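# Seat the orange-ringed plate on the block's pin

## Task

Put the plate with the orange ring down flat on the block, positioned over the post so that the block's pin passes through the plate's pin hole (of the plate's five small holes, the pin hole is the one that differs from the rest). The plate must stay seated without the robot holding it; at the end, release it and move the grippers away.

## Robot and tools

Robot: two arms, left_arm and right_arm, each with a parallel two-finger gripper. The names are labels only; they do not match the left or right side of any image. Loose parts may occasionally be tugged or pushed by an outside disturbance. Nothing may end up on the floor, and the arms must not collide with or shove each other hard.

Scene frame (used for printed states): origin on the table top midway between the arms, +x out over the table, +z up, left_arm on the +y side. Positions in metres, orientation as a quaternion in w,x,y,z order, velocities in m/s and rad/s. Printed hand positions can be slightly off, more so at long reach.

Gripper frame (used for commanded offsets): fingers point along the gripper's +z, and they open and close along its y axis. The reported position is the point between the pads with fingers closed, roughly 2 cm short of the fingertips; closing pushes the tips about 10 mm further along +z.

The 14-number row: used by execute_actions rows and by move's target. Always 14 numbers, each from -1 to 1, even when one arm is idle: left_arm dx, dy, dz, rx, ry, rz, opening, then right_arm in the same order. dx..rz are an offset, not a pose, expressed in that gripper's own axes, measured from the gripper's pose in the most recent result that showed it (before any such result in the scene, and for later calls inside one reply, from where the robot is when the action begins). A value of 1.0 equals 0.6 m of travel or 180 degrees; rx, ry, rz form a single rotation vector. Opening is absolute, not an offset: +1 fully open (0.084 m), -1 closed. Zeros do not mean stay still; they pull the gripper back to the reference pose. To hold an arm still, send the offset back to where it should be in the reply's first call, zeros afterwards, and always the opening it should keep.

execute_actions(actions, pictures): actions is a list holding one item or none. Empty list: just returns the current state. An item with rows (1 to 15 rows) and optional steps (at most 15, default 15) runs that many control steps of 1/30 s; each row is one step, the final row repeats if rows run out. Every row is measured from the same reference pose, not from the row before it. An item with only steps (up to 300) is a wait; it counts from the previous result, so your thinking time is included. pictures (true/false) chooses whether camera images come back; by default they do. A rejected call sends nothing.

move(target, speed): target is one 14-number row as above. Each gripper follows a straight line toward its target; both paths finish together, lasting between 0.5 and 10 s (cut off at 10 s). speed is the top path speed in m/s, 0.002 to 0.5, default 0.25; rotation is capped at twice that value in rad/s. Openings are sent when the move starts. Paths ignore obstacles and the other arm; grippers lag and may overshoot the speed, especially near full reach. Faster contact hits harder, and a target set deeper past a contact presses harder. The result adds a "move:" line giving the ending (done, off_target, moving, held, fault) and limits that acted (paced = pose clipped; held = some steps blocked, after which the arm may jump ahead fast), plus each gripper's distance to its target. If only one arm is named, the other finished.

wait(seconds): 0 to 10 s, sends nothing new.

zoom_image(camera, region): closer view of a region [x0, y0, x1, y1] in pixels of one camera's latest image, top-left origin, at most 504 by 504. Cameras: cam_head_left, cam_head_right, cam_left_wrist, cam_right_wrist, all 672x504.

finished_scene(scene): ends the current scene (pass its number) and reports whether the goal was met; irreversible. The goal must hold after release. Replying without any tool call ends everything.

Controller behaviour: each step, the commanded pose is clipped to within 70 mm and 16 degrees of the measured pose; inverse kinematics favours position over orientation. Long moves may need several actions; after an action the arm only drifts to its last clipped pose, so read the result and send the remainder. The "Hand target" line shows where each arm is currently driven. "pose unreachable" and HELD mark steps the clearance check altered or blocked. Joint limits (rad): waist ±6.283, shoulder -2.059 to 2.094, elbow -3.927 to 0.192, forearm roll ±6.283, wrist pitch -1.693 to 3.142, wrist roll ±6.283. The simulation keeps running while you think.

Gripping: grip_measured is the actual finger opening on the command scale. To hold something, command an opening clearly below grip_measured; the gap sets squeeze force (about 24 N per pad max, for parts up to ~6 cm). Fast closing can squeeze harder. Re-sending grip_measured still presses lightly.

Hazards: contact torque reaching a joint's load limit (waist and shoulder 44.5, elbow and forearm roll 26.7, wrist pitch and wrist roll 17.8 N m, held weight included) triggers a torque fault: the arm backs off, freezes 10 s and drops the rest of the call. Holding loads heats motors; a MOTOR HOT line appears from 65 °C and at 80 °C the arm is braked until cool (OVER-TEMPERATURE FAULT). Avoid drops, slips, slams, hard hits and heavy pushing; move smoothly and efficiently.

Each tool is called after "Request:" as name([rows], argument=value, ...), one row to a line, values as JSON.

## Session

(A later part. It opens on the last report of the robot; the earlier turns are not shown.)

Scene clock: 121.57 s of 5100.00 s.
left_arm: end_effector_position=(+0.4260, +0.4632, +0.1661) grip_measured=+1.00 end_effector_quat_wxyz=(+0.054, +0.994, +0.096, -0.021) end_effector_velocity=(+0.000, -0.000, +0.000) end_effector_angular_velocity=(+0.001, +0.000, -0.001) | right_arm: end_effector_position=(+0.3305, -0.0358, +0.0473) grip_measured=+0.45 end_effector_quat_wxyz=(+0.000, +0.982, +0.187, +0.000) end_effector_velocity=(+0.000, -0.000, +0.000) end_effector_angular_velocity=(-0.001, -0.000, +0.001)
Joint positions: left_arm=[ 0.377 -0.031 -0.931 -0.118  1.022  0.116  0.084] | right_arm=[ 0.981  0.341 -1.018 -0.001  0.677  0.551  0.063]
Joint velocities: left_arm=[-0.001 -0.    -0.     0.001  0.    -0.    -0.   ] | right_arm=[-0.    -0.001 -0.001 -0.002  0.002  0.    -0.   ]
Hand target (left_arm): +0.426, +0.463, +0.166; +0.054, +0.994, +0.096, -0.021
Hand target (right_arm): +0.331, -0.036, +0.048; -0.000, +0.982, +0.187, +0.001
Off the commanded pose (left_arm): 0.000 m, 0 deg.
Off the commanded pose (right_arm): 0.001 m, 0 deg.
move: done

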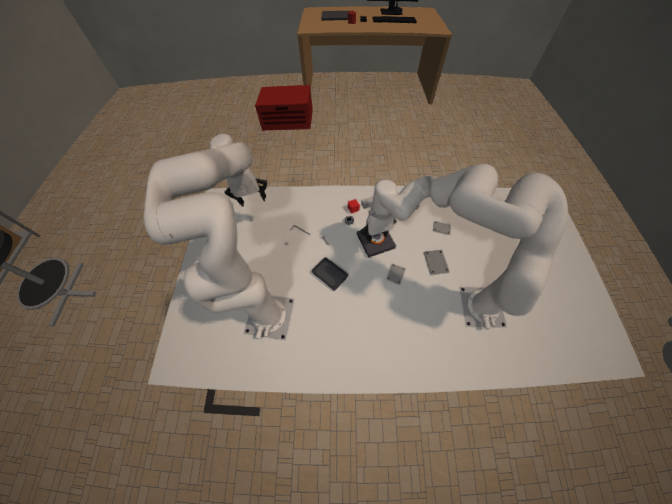

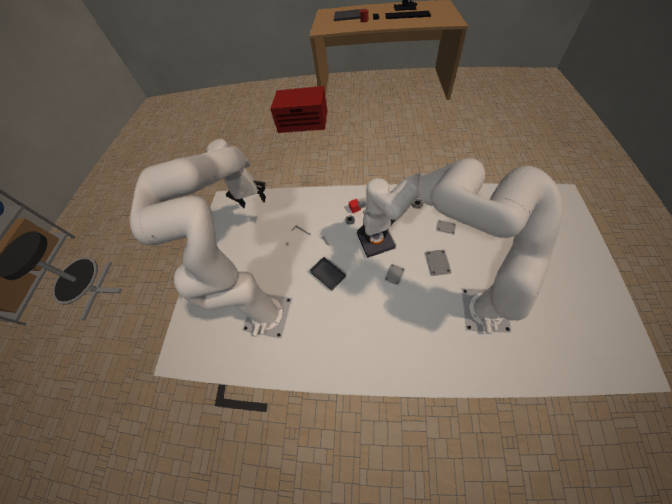

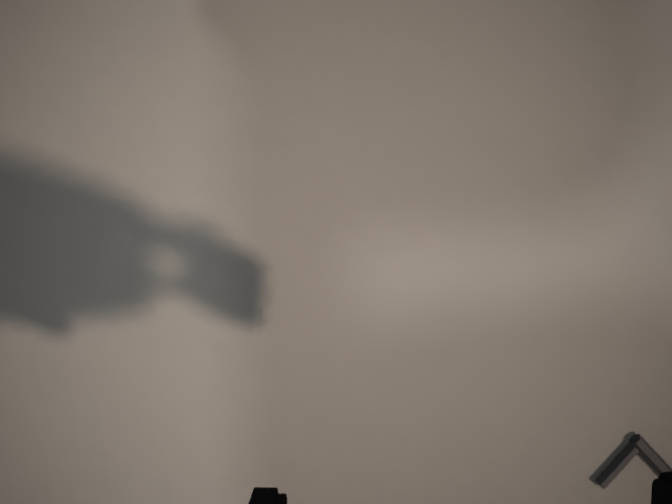

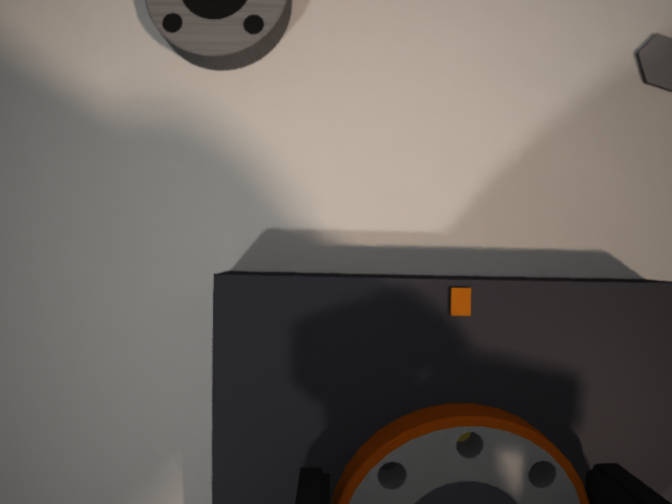

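Request:
move(target=[0,0,0,0,0,0,1, 0.0006,0,-0.0012,0,0,-0.004,-0.6], speed=0.004)

Request:
wait(seconds=1.0)

Request:
move(target=[0,0,0,0,0,0,1, 0,0,0.003,0,0,0,-0.6], speed=0.004)

Request:
wait(seconds=0.8)

Request:
zoom_image(camera="cam_right_wrist", region=[340, 384, 600, 504])

Scene clock: 155.03 s of 5100.00 s.
left_arm: end_effector_position=(+0.4260, +0.4632, +0.1661) grip_measured=+1.00 end_effector_quat_wxyz=(+0.054, +0.994, +0.096, -0.021) end_effector_velocity=(-0.000, +0.000, +0.000) end_effector_angular_velocity=(-0.000, +0.000, -0.000) | right_arm: end_effector_position=(+0.3307, -0.0356, +0.0480) grip_measured=+0.45 end_effector_quat_wxyz=(+0.000, +0.981, +0.194, +0.000) end_effector_velocity=(+0.000, -0.000, -0.000) end_effector_angular_velocity=(-0.001, -0.000, +0.001)
Joint positions: left_arm=[ 0.377 -0.031 -0.931 -0.118  1.022  0.116  0.084] | right_arm=[ 0.981  0.34  -1.019 -0.001  0.679  0.538  0.063]
Joint velocities: left_arm=[ 0.    -0.001  0.001  0.     0.001  0.001  0.   ] | right_arm=[-0.     0.     0.    -0.001  0.    -0.    -0.   ]
Hand target (left_arm): +0.426, +0.463, +0.166; +0.054, +0.994, +0.096, -0.021
Hand target (right_arm): +0.331, -0.036, +0.048; +0.000, +0.981, +0.194, +0.000
Off the commanded pose (left_arm): 0.000 m, 0 deg.
Off the commanded pose (right_arm): 0.000 m, 0 deg.
After step 90, 28.67 s passed at rest.
move: done

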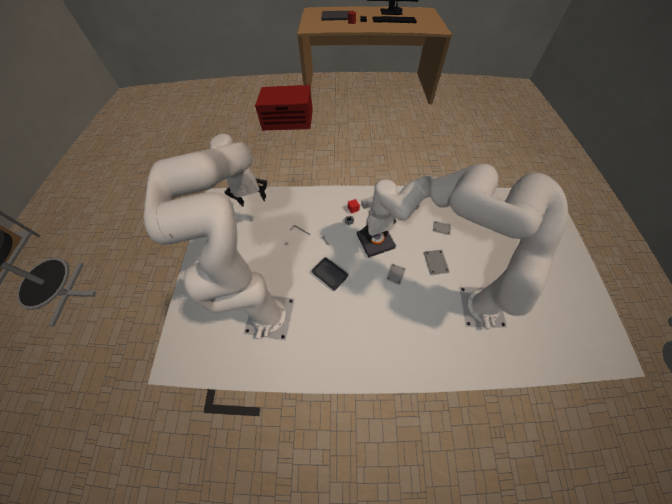

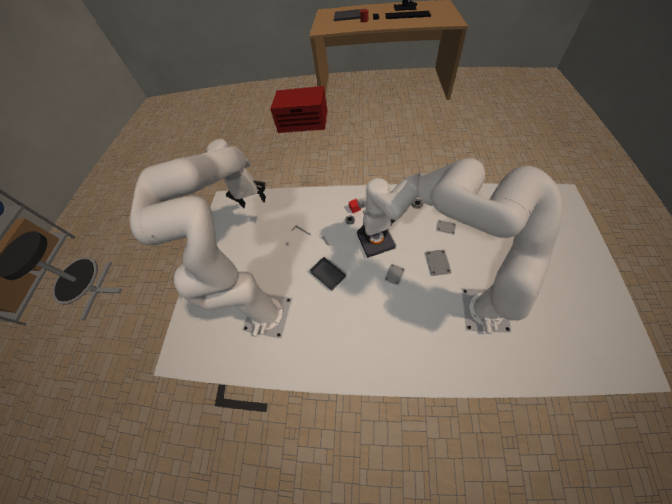

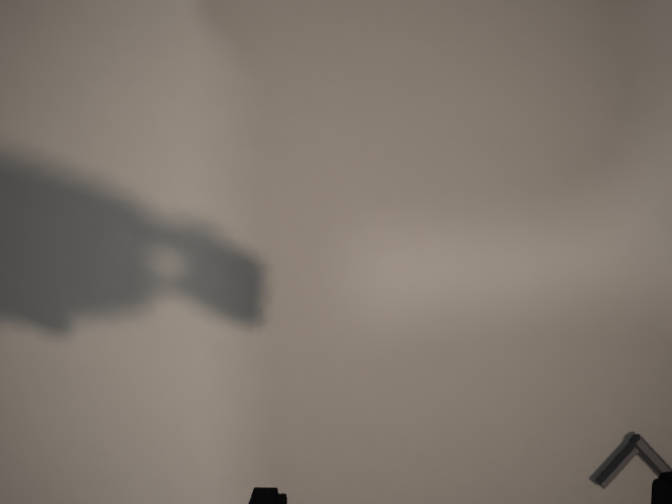

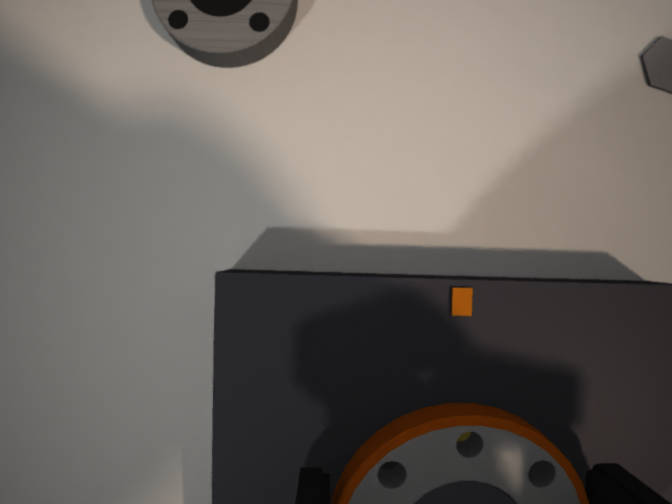

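Scene clock: 156.03 s of 5100.00 s.
left_arm: end_effector_position=(+0.4260, +0.4632, +0.1661) grip_measured=+1.00 end_effector_quat_wxyz=(+0.054, +0.994, +0.096, -0.021) end_effector_velocity=(-0.000, -0.001, -0.001) end_effector_angular_velocity=(-0.002, +0.002, +0.001) | right_arm: end_effector_position=(+0.3308, -0.0356, +0.0480) grip_measured=+0.45 end_effector_quat_wxyz=(+0.000, +0.981, +0.194, +0.000) end_effector_velocity=(+0.001, -0.001, -0.000) end_effector_angular_velocity=(-0.000, -0.000, -0.001)
Joint positions: left_arm=[ 0.377 -0.031 -0.931 -0.118  1.022  0.116  0.084] | right_arm=[ 0.981  0.34  -1.019 -0.001  0.679  0.538  0.063]
Joint velocities: left_arm=[-0.001  0.001  0.001 -0.002  0.001 -0.001 -0.   ] | right_arm=[-0.002  0.    -0.    -0.001  0.    -0.    -0.   ]
Hand target (left_arm): +0.426, +0.463, +0.166; +0.054, +0.994, +0.096, -0.021
Hand target (right_arm): +0.331, -0.036, +0.048; +0.000, +0.981, +0.194, +0.000
Off the commanded pose (left_arm): 0.000 m, 0 deg.
Off the commanded pose (right_arm): 0.000 m, 0 deg.
Steps of this call (steps 1 to 30: nothing new was sent). Readings (end_effector_position):
1: left_arm (+0.4260, +0.4632, +0.1661) | right_arm (+0.3307, -0.0356, +0.0480)
2: left_arm (+0.4260, +0.4632, +0.1661) | right_arm (+0.3307, -0.0356, +0.0480)
4: left_arm (+0.4260, +0.4632, +0.1661) | right_arm (+0.3307, -0.0356, +0.0480)
8: left_arm (+0.4260, +0.4632, +0.1661) | right_arm (+0.3307, -0.0356, +0.0480)
30: the state above

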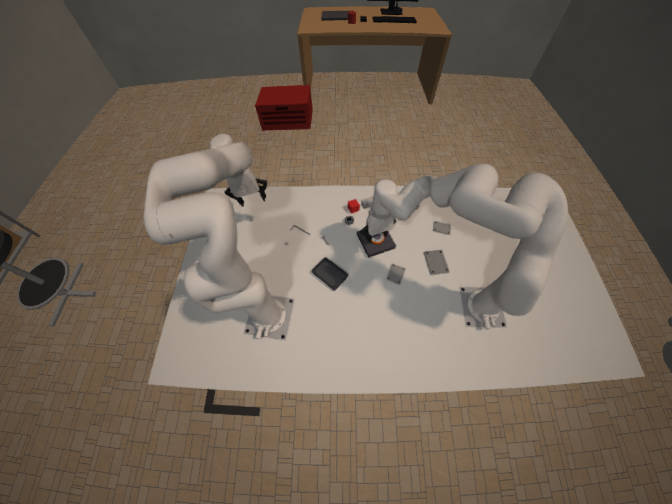

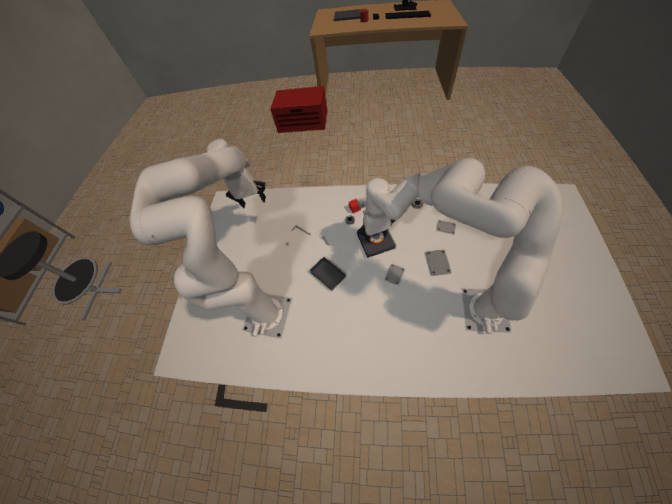

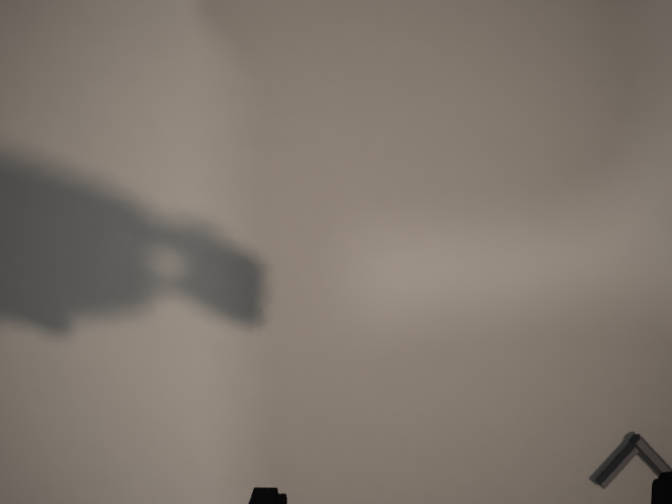

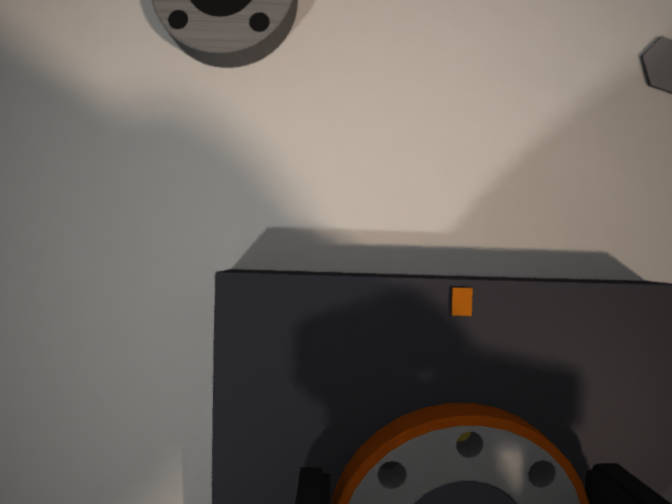

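Scene clock: 156.73 s of 5100.00 s.
left_arm: end_effector_position=(+0.4260, +0.4632, +0.1661) grip_measured=+1.00 end_effector_quat_wxyz=(+0.054, +0.994, +0.096, -0.021) end_effector_velocity=(+0.000, -0.000, -0.000) end_effector_angular_velocity=(+0.000, +0.001, -0.001) | right_arm: end_effector_position=(+0.3308, -0.0355, +0.0472) grip_measured=+0.45 end_effector_quat_wxyz=(-0.000, +0.981, +0.194, +0.001) end_effector_velocity=(+0.001, +0.001, -0.002) end_effector_angular_velocity=(+0.001, -0.003, +0.005)
Joint positions: left_arm=[ 0.377 -0.031 -0.931 -0.118  1.022  0.116  0.084] | right_arm=[ 0.981  0.342 -1.019 -0.001  0.676  0.538  0.063]
Joint velocities: left_arm=[-0.001  0.001 -0.001  0.     0.001  0.    -0.   ] | right_arm=[-0.     0.007 -0.001 -0.003 -0.008 -0.003  0.001]
Hand target (left_arm): +0.426, +0.463, +0.166; +0.054, +0.994, +0.096, -0.021
Hand target (right_arm): +0.331, -0.036, +0.046; +0.000, +0.981, +0.194, +0.000
Off the commanded pose (left_arm): 0.000 m, 0 deg.
Off the commanded pose (right_arm): 0.001 m, 0 deg.
move: done

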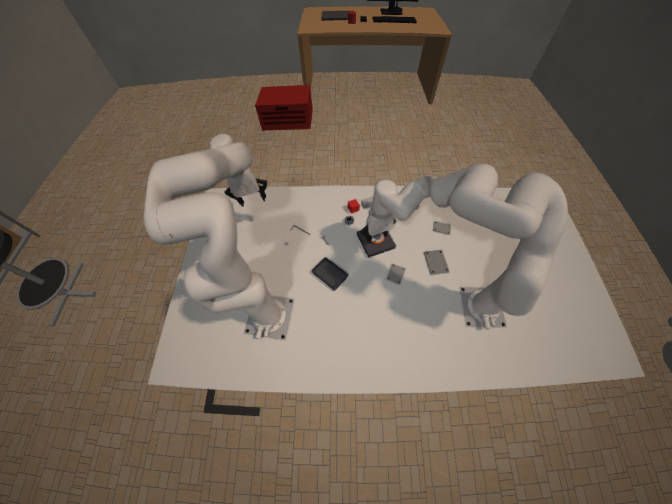

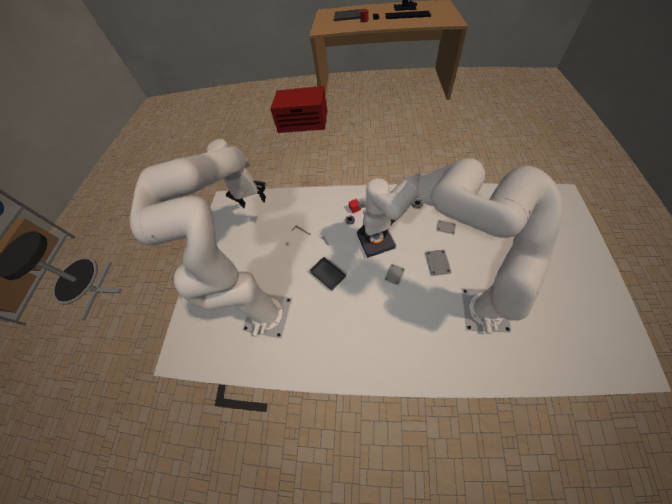

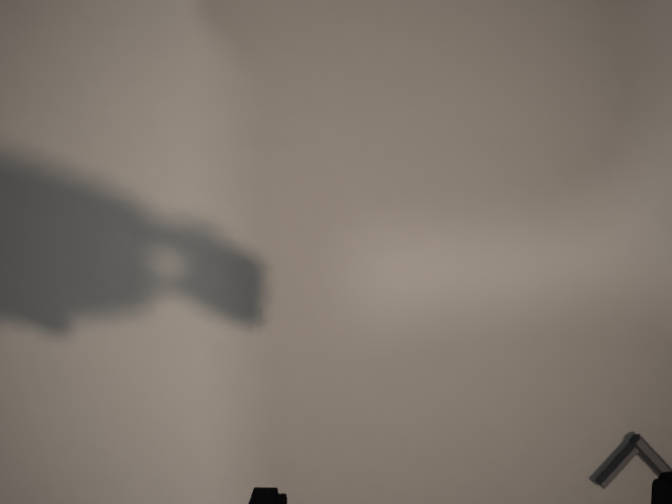

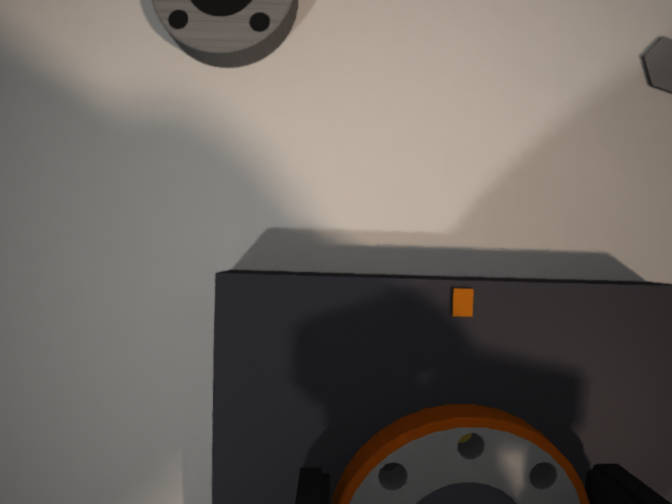

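Scene clock: 157.53 s of 5100.00 s.
left_arm: end_effector_position=(+0.4260, +0.4632, +0.1661) grip_measured=+1.00 end_effector_quat_wxyz=(+0.054, +0.994, +0.096, -0.021) end_effector_velocity=(+0.000, +0.000, +0.001) end_effector_angular_velocity=(+0.001, -0.002, +0.001) | right_arm: end_effector_position=(+0.3309, -0.0355, +0.0465) grip_measured=+0.45 end_effector_quat_wxyz=(-0.000, +0.981, +0.194, +0.001) end_effector_velocity=(-0.000, +0.001, -0.000) end_effector_angular_velocity=(+0.001, -0.001, +0.000)
Joint positions: left_arm=[ 0.377 -0.031 -0.931 -0.118  1.022  0.116  0.084] | right_arm=[ 0.981  0.344 -1.019 -0.001  0.674  0.538  0.063]
Joint velocities: left_arm=[ 0.    -0.001 -0.001  0.    -0.001 -0.001 -0.   ] | right_arm=[ 0.001  0.     0.001  0.    -0.002  0.001  0.   ]
Hand target (left_arm): +0.426, +0.463, +0.166; +0.054, +0.994, +0.096, -0.021
Hand target (right_arm): +0.331, -0.036, +0.046; +0.000, +0.981, +0.194, +0.000
Off the commanded pose (left_arm): 0.000 m, 0 deg.
Off the commanded pose (right_arm): 0.000 m, 0 deg.
Steps of this call (steps 1 to 24: nothing new was sent). Readings (end_effector_position):
1: left_arm (+0.4260, +0.4632, +0.1661) | right_arm (+0.3309, -0.0355, +0.0471)
2: left_arm (+0.4260, +0.4632, +0.1661) | right_arm (+0.3309, -0.0355, +0.0470)
4: left_arm (+0.4260, +0.4632, +0.1661) | right_arm (+0.3309, -0.0354, +0.0469)
8: left_arm (+0.4260, +0.4632, +0.1661) | right_arm (+0.3309, -0.0354, +0.0467)
24: the state above

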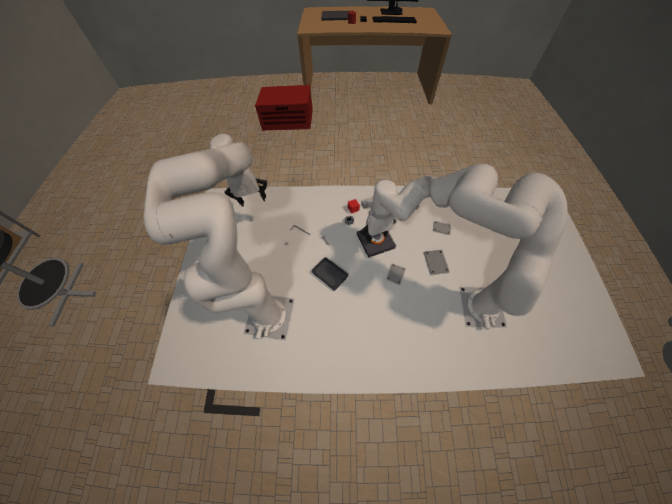

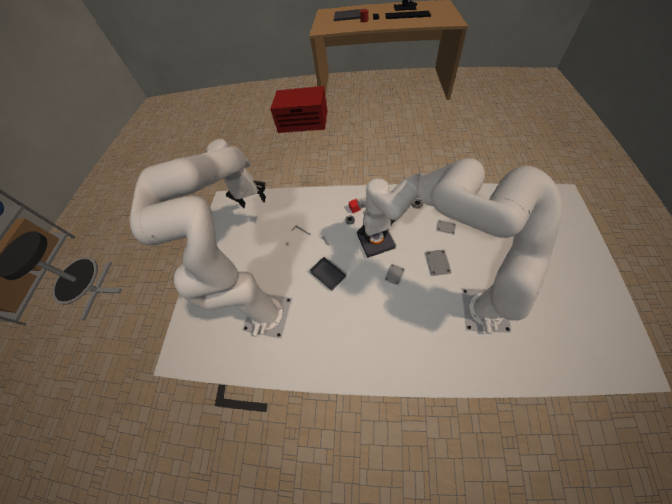

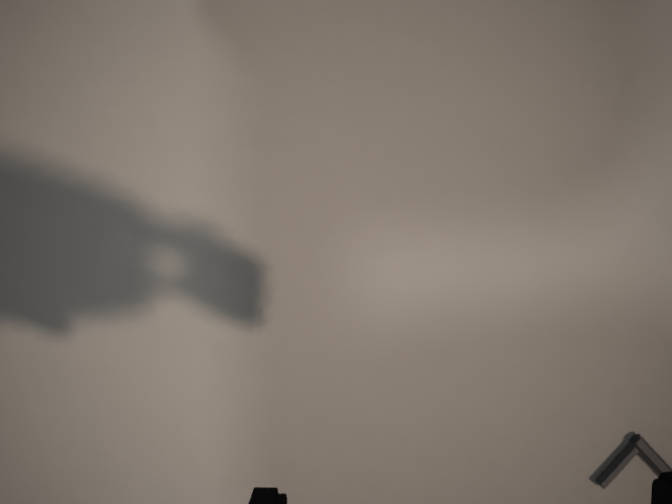

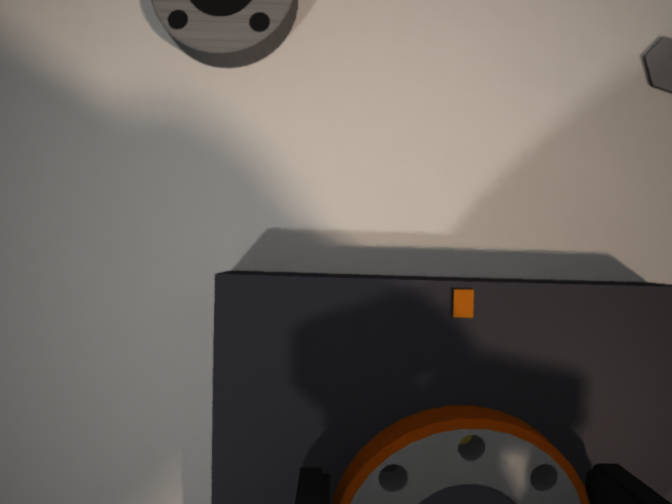

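Region (340, 384, 600, 504) of cam_right_wrist's 672x504 image, scaled by 1.938, with more detail than that image has; it fills the top 233 rows of this view, and the rest is white.

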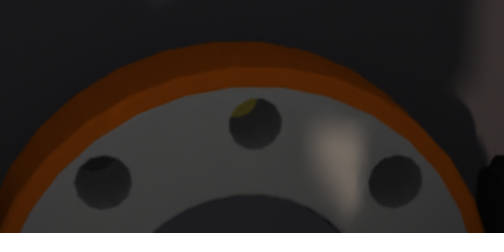

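Request:
move(target=[0,0,0,0,0,0,1, 0,0,0.0005,0,0,0.010,-0.6], speed=0.004)

Request:
wait(seconds=0.8)

Request:
zoom_image(camera="cam_right_wrist", region=[340, 384, 600, 504])

Scene clock: 165.93 s of 5100.00 s.
left_arm: end_effector_position=(+0.4260, +0.4632, +0.1661) grip_measured=+1.00 end_effector_quat_wxyz=(+0.054, +0.994, +0.096, -0.021) end_effector_velocity=(+0.000, +0.000, -0.000) end_effector_angular_velocity=(+0.000, -0.000, -0.001) | right_arm: end_effector_position=(+0.3310, -0.0355, +0.0462) grip_measured=+0.45 end_effector_quat_wxyz=(-0.000, +0.984, +0.178, +0.001) end_effector_velocity=(-0.000, -0.000, +0.000) end_effector_angular_velocity=(-0.001, +0.001, -0.001)
Joint positions: left_arm=[ 0.377 -0.031 -0.931 -0.118  1.022  0.116  0.084] | right_arm=[ 0.981  0.345 -1.019 -0.001  0.673  0.57   0.063]
Joint velocities: left_arm=[-0.     0.001 -0.     0.    -0.     0.    -0.   ] | right_arm=[ 0.001 -0.    -0.     0.     0.002  0.002 -0.   ]
Hand target (left_arm): +0.426, +0.463, +0.166; +0.054, +0.994, +0.096, -0.021
Hand target (right_arm): +0.331, -0.035, +0.046; -0.000, +0.984, +0.178, +0.001
Off the commanded pose (left_arm): 0.000 m, 0 deg.
Off the commanded pose (right_arm): 0.000 m, 0 deg.
After step 90, 1.27 s passed at rest.
move: done

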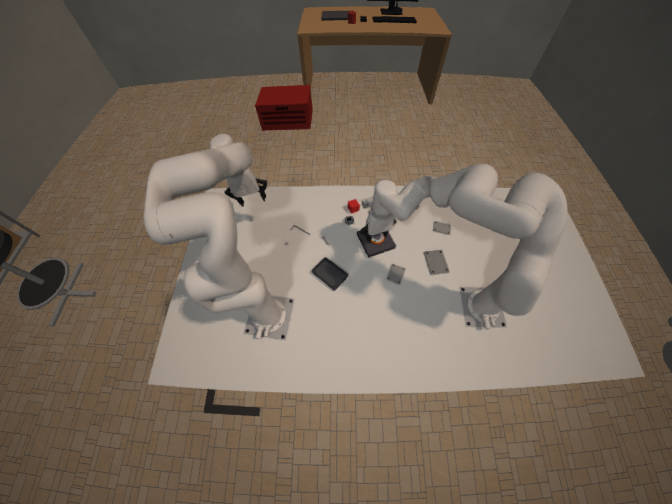

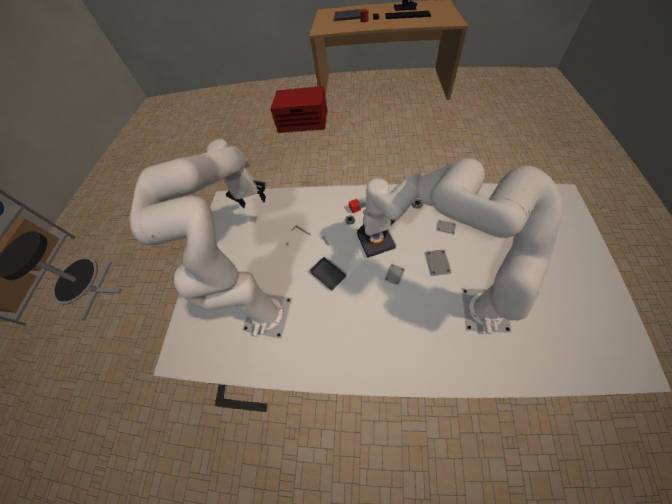

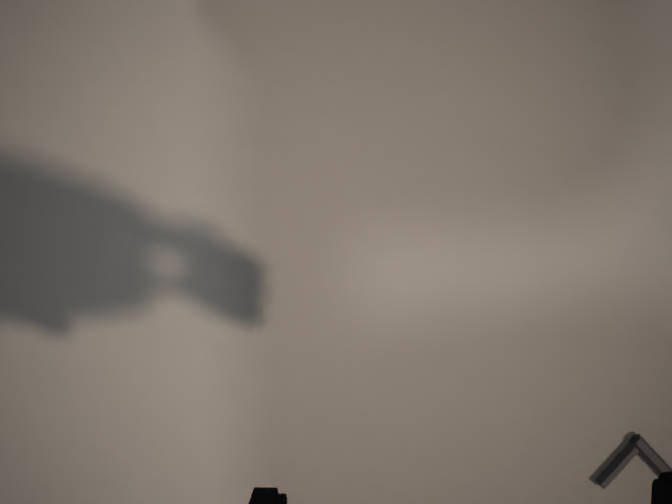

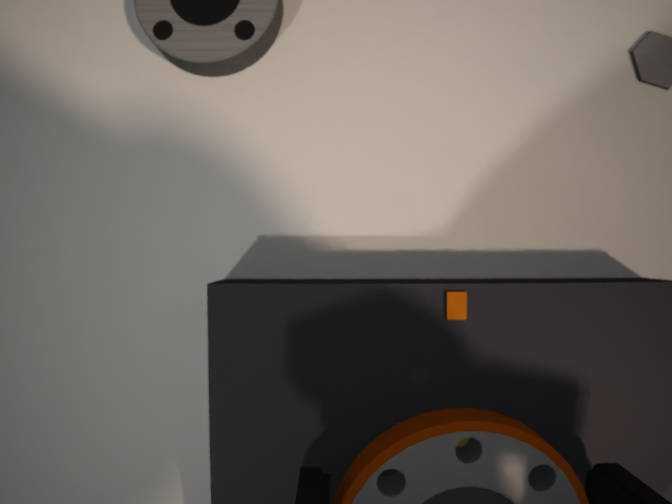

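Scene clock: 166.73 s of 5100.00 s.
left_arm: end_effector_position=(+0.4260, +0.4632, +0.1661) grip_measured=+1.00 end_effector_quat_wxyz=(+0.054, +0.994, +0.096, -0.021) end_effector_velocity=(+0.000, +0.000, +0.001) end_effector_angular_velocity=(+0.002, -0.002, +0.000) | right_arm: end_effector_position=(+0.3310, -0.0355, +0.0462) grip_measured=+0.45 end_effector_quat_wxyz=(-0.000, +0.984, +0.178, +0.001) end_effector_velocity=(+0.000, -0.000, +0.000) end_effector_angular_velocity=(+0.000, +0.001, -0.001)
Joint positions: left_arm=[ 0.377 -0.031 -0.931 -0.118  1.022  0.116  0.084] | right_arm=[ 0.981  0.345 -1.019 -0.001  0.673  0.57   0.063]
Joint velocities: left_arm=[ 0.    -0.001 -0.001  0.001 -0.    -0.001 -0.   ] | right_arm=[-0.     0.    -0.     0.001  0.001 -0.    -0.   ]
Hand target (left_arm): +0.426, +0.463, +0.166; +0.054, +0.994, +0.096, -0.021
Hand target (right_arm): +0.331, -0.035, +0.046; -0.000, +0.984, +0.178, +0.001
Off the commanded pose (left_arm): 0.000 m, 0 deg.
Off the commanded pose (right_arm): 0.000 m, 0 deg.
Steps of this call (steps 1 to 24: nothing new was sent). Readings (end_effector_position):
1: left_arm (+0.4260, +0.4632, +0.1661) | right_arm (+0.3310, -0.0355, +0.0462)
2: left_arm (+0.4260, +0.4632, +0.1661) | right_arm (+0.3310, -0.0355, +0.0462)
4: left_arm (+0.4260, +0.4632, +0.1661) | right_arm (+0.3310, -0.0355, +0.0462)
8: left_arm (+0.4260, +0.4632, +0.1661) | right_arm (+0.3310, -0.0355, +0.0462)
24: the state above

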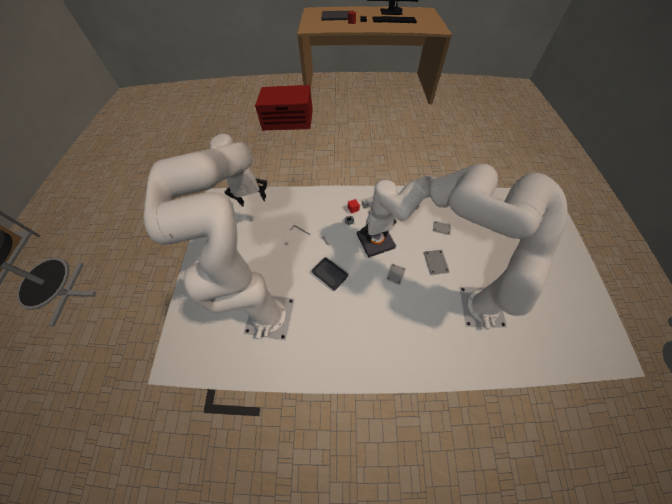

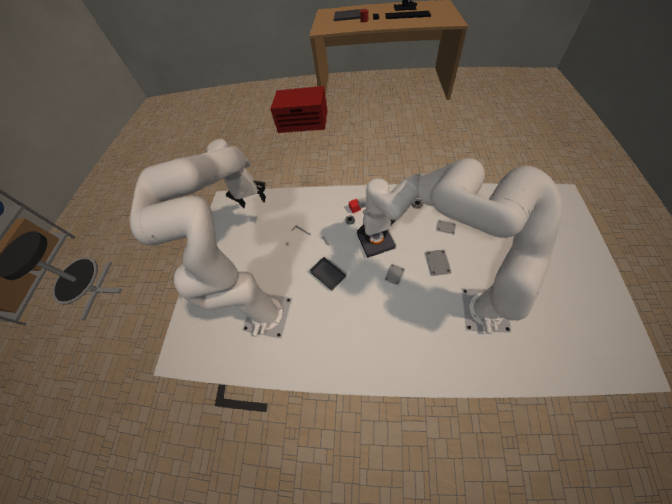

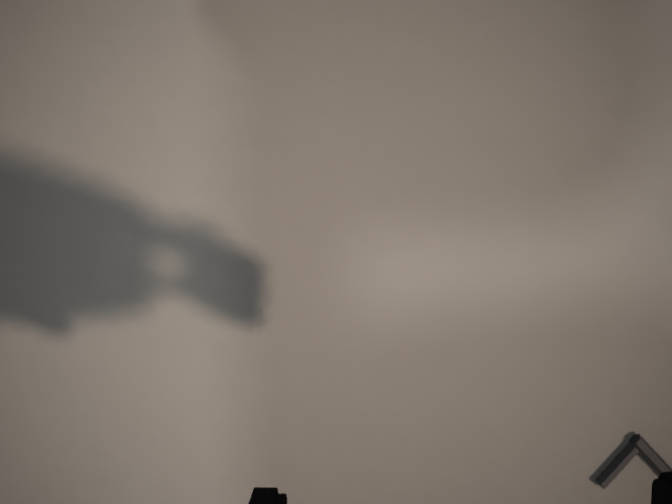

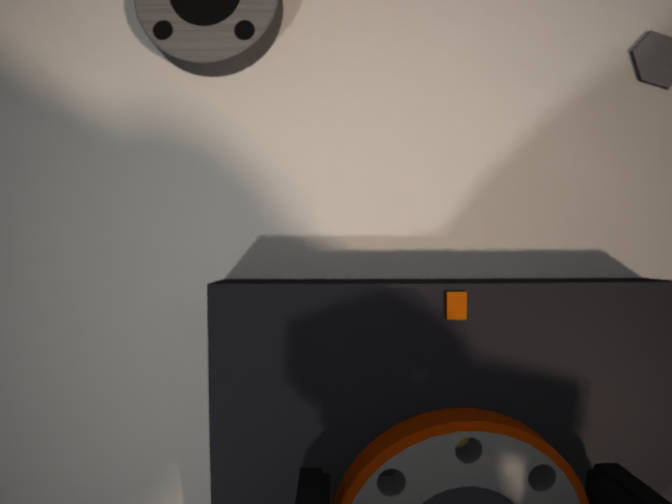

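Region (340, 384, 600, 504) of cam_right_wrist's 672x504 image, scaled by 1.938, with more detail than that image has; it fills the top 233 rows of this view, and the rest is white.

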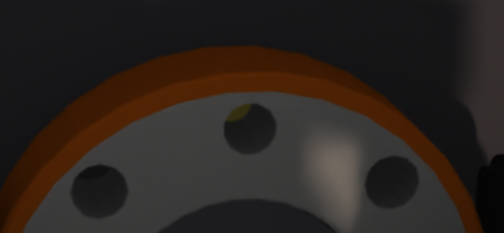

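Request:
move(target=[0,0,0,0,0,0,1, 0,0,0,0,0,0,0.65], speed=0.01)

Request:
wait(seconds=0.8)

Request:
zoom_image(camera="cam_right_wrist", region=[340, 384, 600, 504])

Scene clock: 170.43 s of 5100.00 s.
left_arm: end_effector_position=(+0.4260, +0.4632, +0.1661) grip_measured=+1.00 end_effector_quat_wxyz=(+0.054, +0.994, +0.096, -0.021) end_effector_velocity=(-0.000, +0.000, -0.000) end_effector_angular_velocity=(-0.000, +0.001, +0.000) | right_arm: end_effector_position=(+0.3309, -0.0355, +0.0461) grip_measured=+0.65 end_effector_quat_wxyz=(+0.000, +0.984, +0.178, +0.001) end_effector_velocity=(-0.000, +0.001, +0.001) end_effector_angular_velocity=(+0.001, -0.001, -0.000)
Joint positions: left_arm=[ 0.377 -0.031 -0.931 -0.118  1.022  0.116  0.084] | right_arm=[ 0.981  0.345 -1.019 -0.001  0.673  0.57   0.071]
Joint velocities: left_arm=[ 0.  0.  0.  0.  0. -0. -0.] | right_arm=[ 0.001 -0.001 -0.001  0.001  0.     0.001 -0.   ]
Hand target (left_arm): +0.426, +0.463, +0.166; +0.054, +0.994, +0.096, -0.021
Hand target (right_arm): +0.331, -0.035, +0.046; -0.000, +0.984, +0.178, +0.001
Off the commanded pose (left_arm): 0.000 m, 0 deg.
Off the commanded pose (right_arm): 0.000 m, 0 deg.
move: done

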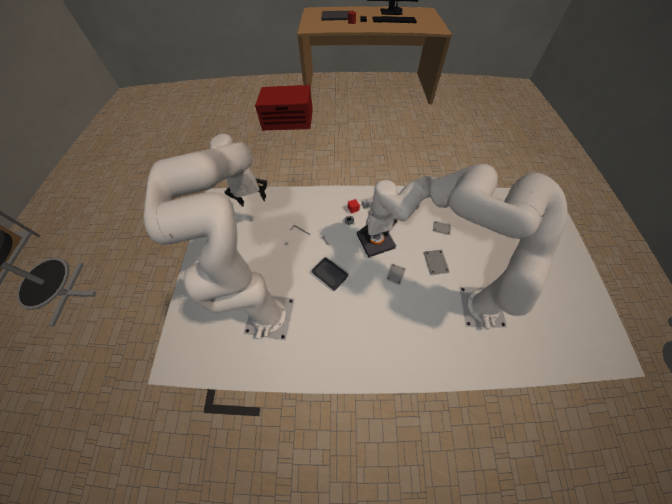

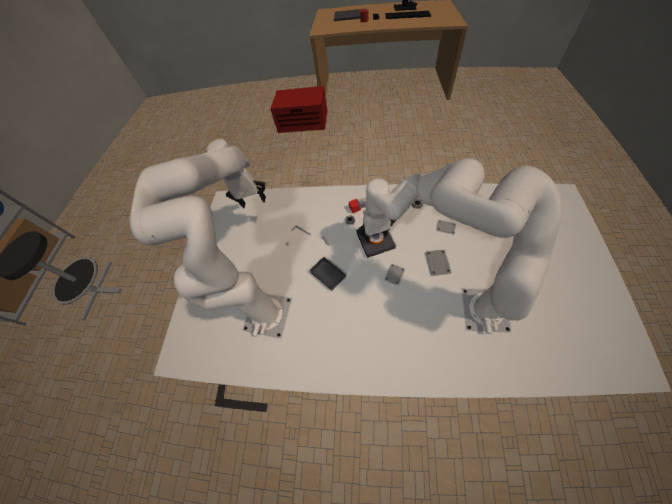

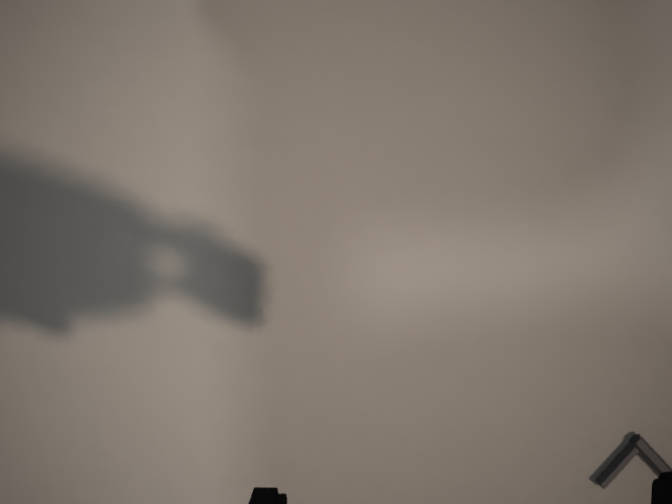

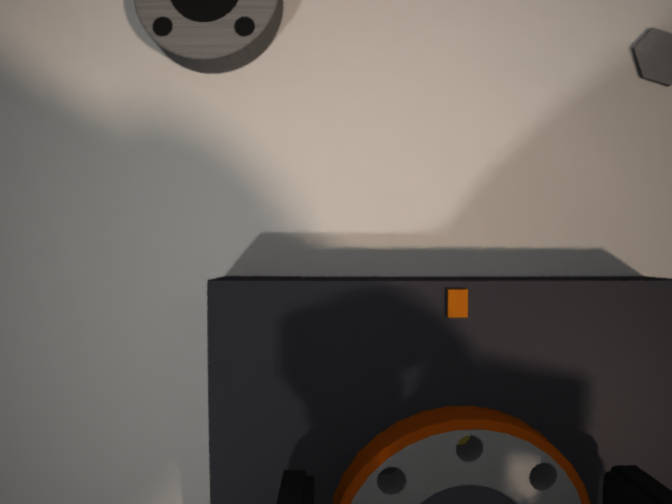

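Scene clock: 171.23 s of 5100.00 s.
left_arm: end_effector_position=(+0.4260, +0.4632, +0.1661) grip_measured=+1.00 end_effector_quat_wxyz=(+0.054, +0.994, +0.096, -0.021) end_effector_velocity=(-0.000, -0.000, -0.001) end_effector_angular_velocity=(-0.001, +0.002, +0.000) | right_arm: end_effector_position=(+0.3310, -0.0355, +0.0462) grip_measured=+0.65 end_effector_quat_wxyz=(-0.000, +0.984, +0.178, +0.001) end_effector_velocity=(+0.000, -0.001, -0.000) end_effector_angular_velocity=(-0.001, +0.001, -0.001)
Joint positions: left_arm=[ 0.377 -0.031 -0.931 -0.118  1.022  0.116  0.084] | right_arm=[ 0.981  0.345 -1.019 -0.001  0.673  0.57   0.071]
Joint velocities: left_arm=[-0.     0.     0.001 -0.001  0.    -0.    -0.   ] | right_arm=[-0.001  0.     0.    -0.     0.001 -0.     0.   ]
Hand target (left_arm): +0.426, +0.463, +0.166; +0.054, +0.994, +0.096, -0.021
Hand target (right_arm): +0.331, -0.035, +0.046; -0.000, +0.984, +0.178, +0.001
Off the commanded pose (left_arm): 0.000 m, 0 deg.
Off the commanded pose (right_arm): 0.000 m, 0 deg.
Steps of this call (steps 1 to 24: nothing new was sent). Readings (end_effector_position):
1: left_arm (+0.4260, +0.4632, +0.1661) | right_arm (+0.3309, -0.0355, +0.0461)
2: left_arm (+0.4260, +0.4632, +0.1661) | right_arm (+0.3309, -0.0355, +0.0461)
4: left_arm (+0.4260, +0.4632, +0.1661) | right_arm (+0.3309, -0.0355, +0.0461)
8: left_arm (+0.4260, +0.4632, +0.1661) | right_arm (+0.3310, -0.0355, +0.0461)
24: the state above

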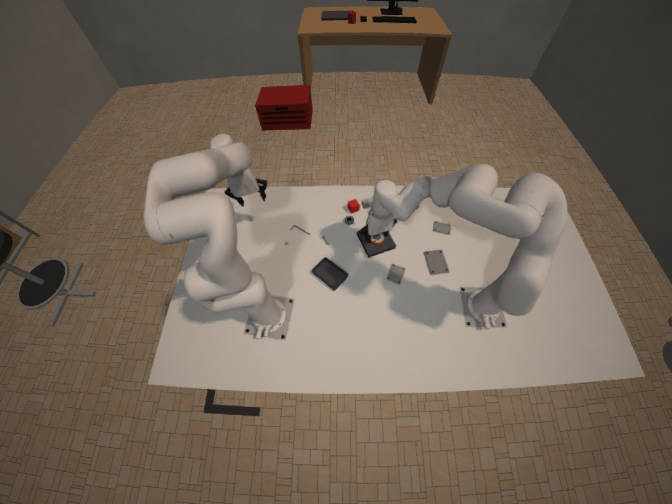

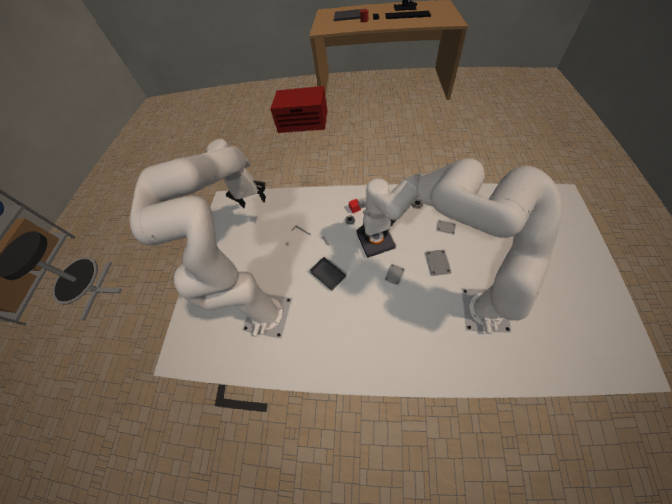

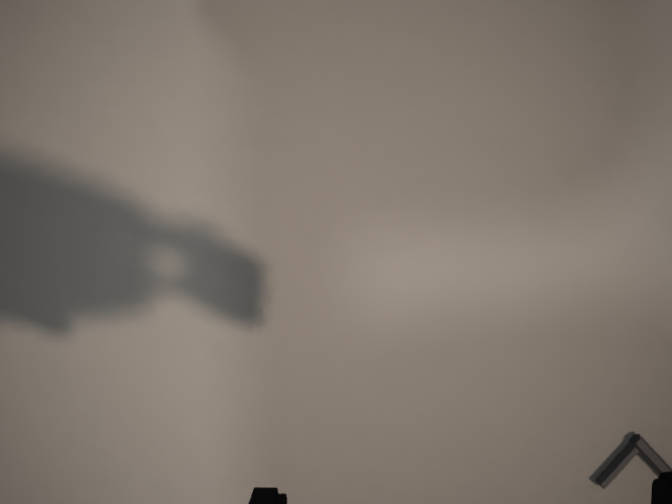

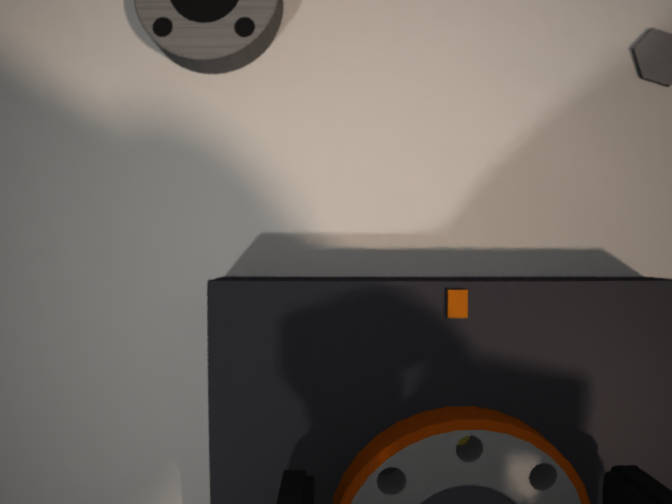

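Region (340, 384, 600, 504) of cam_right_wrist's 672x504 image, scaled by 1.938, with more detail than that image has; it fills the top 233 rows of this view, and the rest is white.

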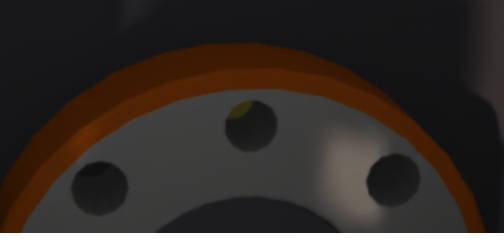

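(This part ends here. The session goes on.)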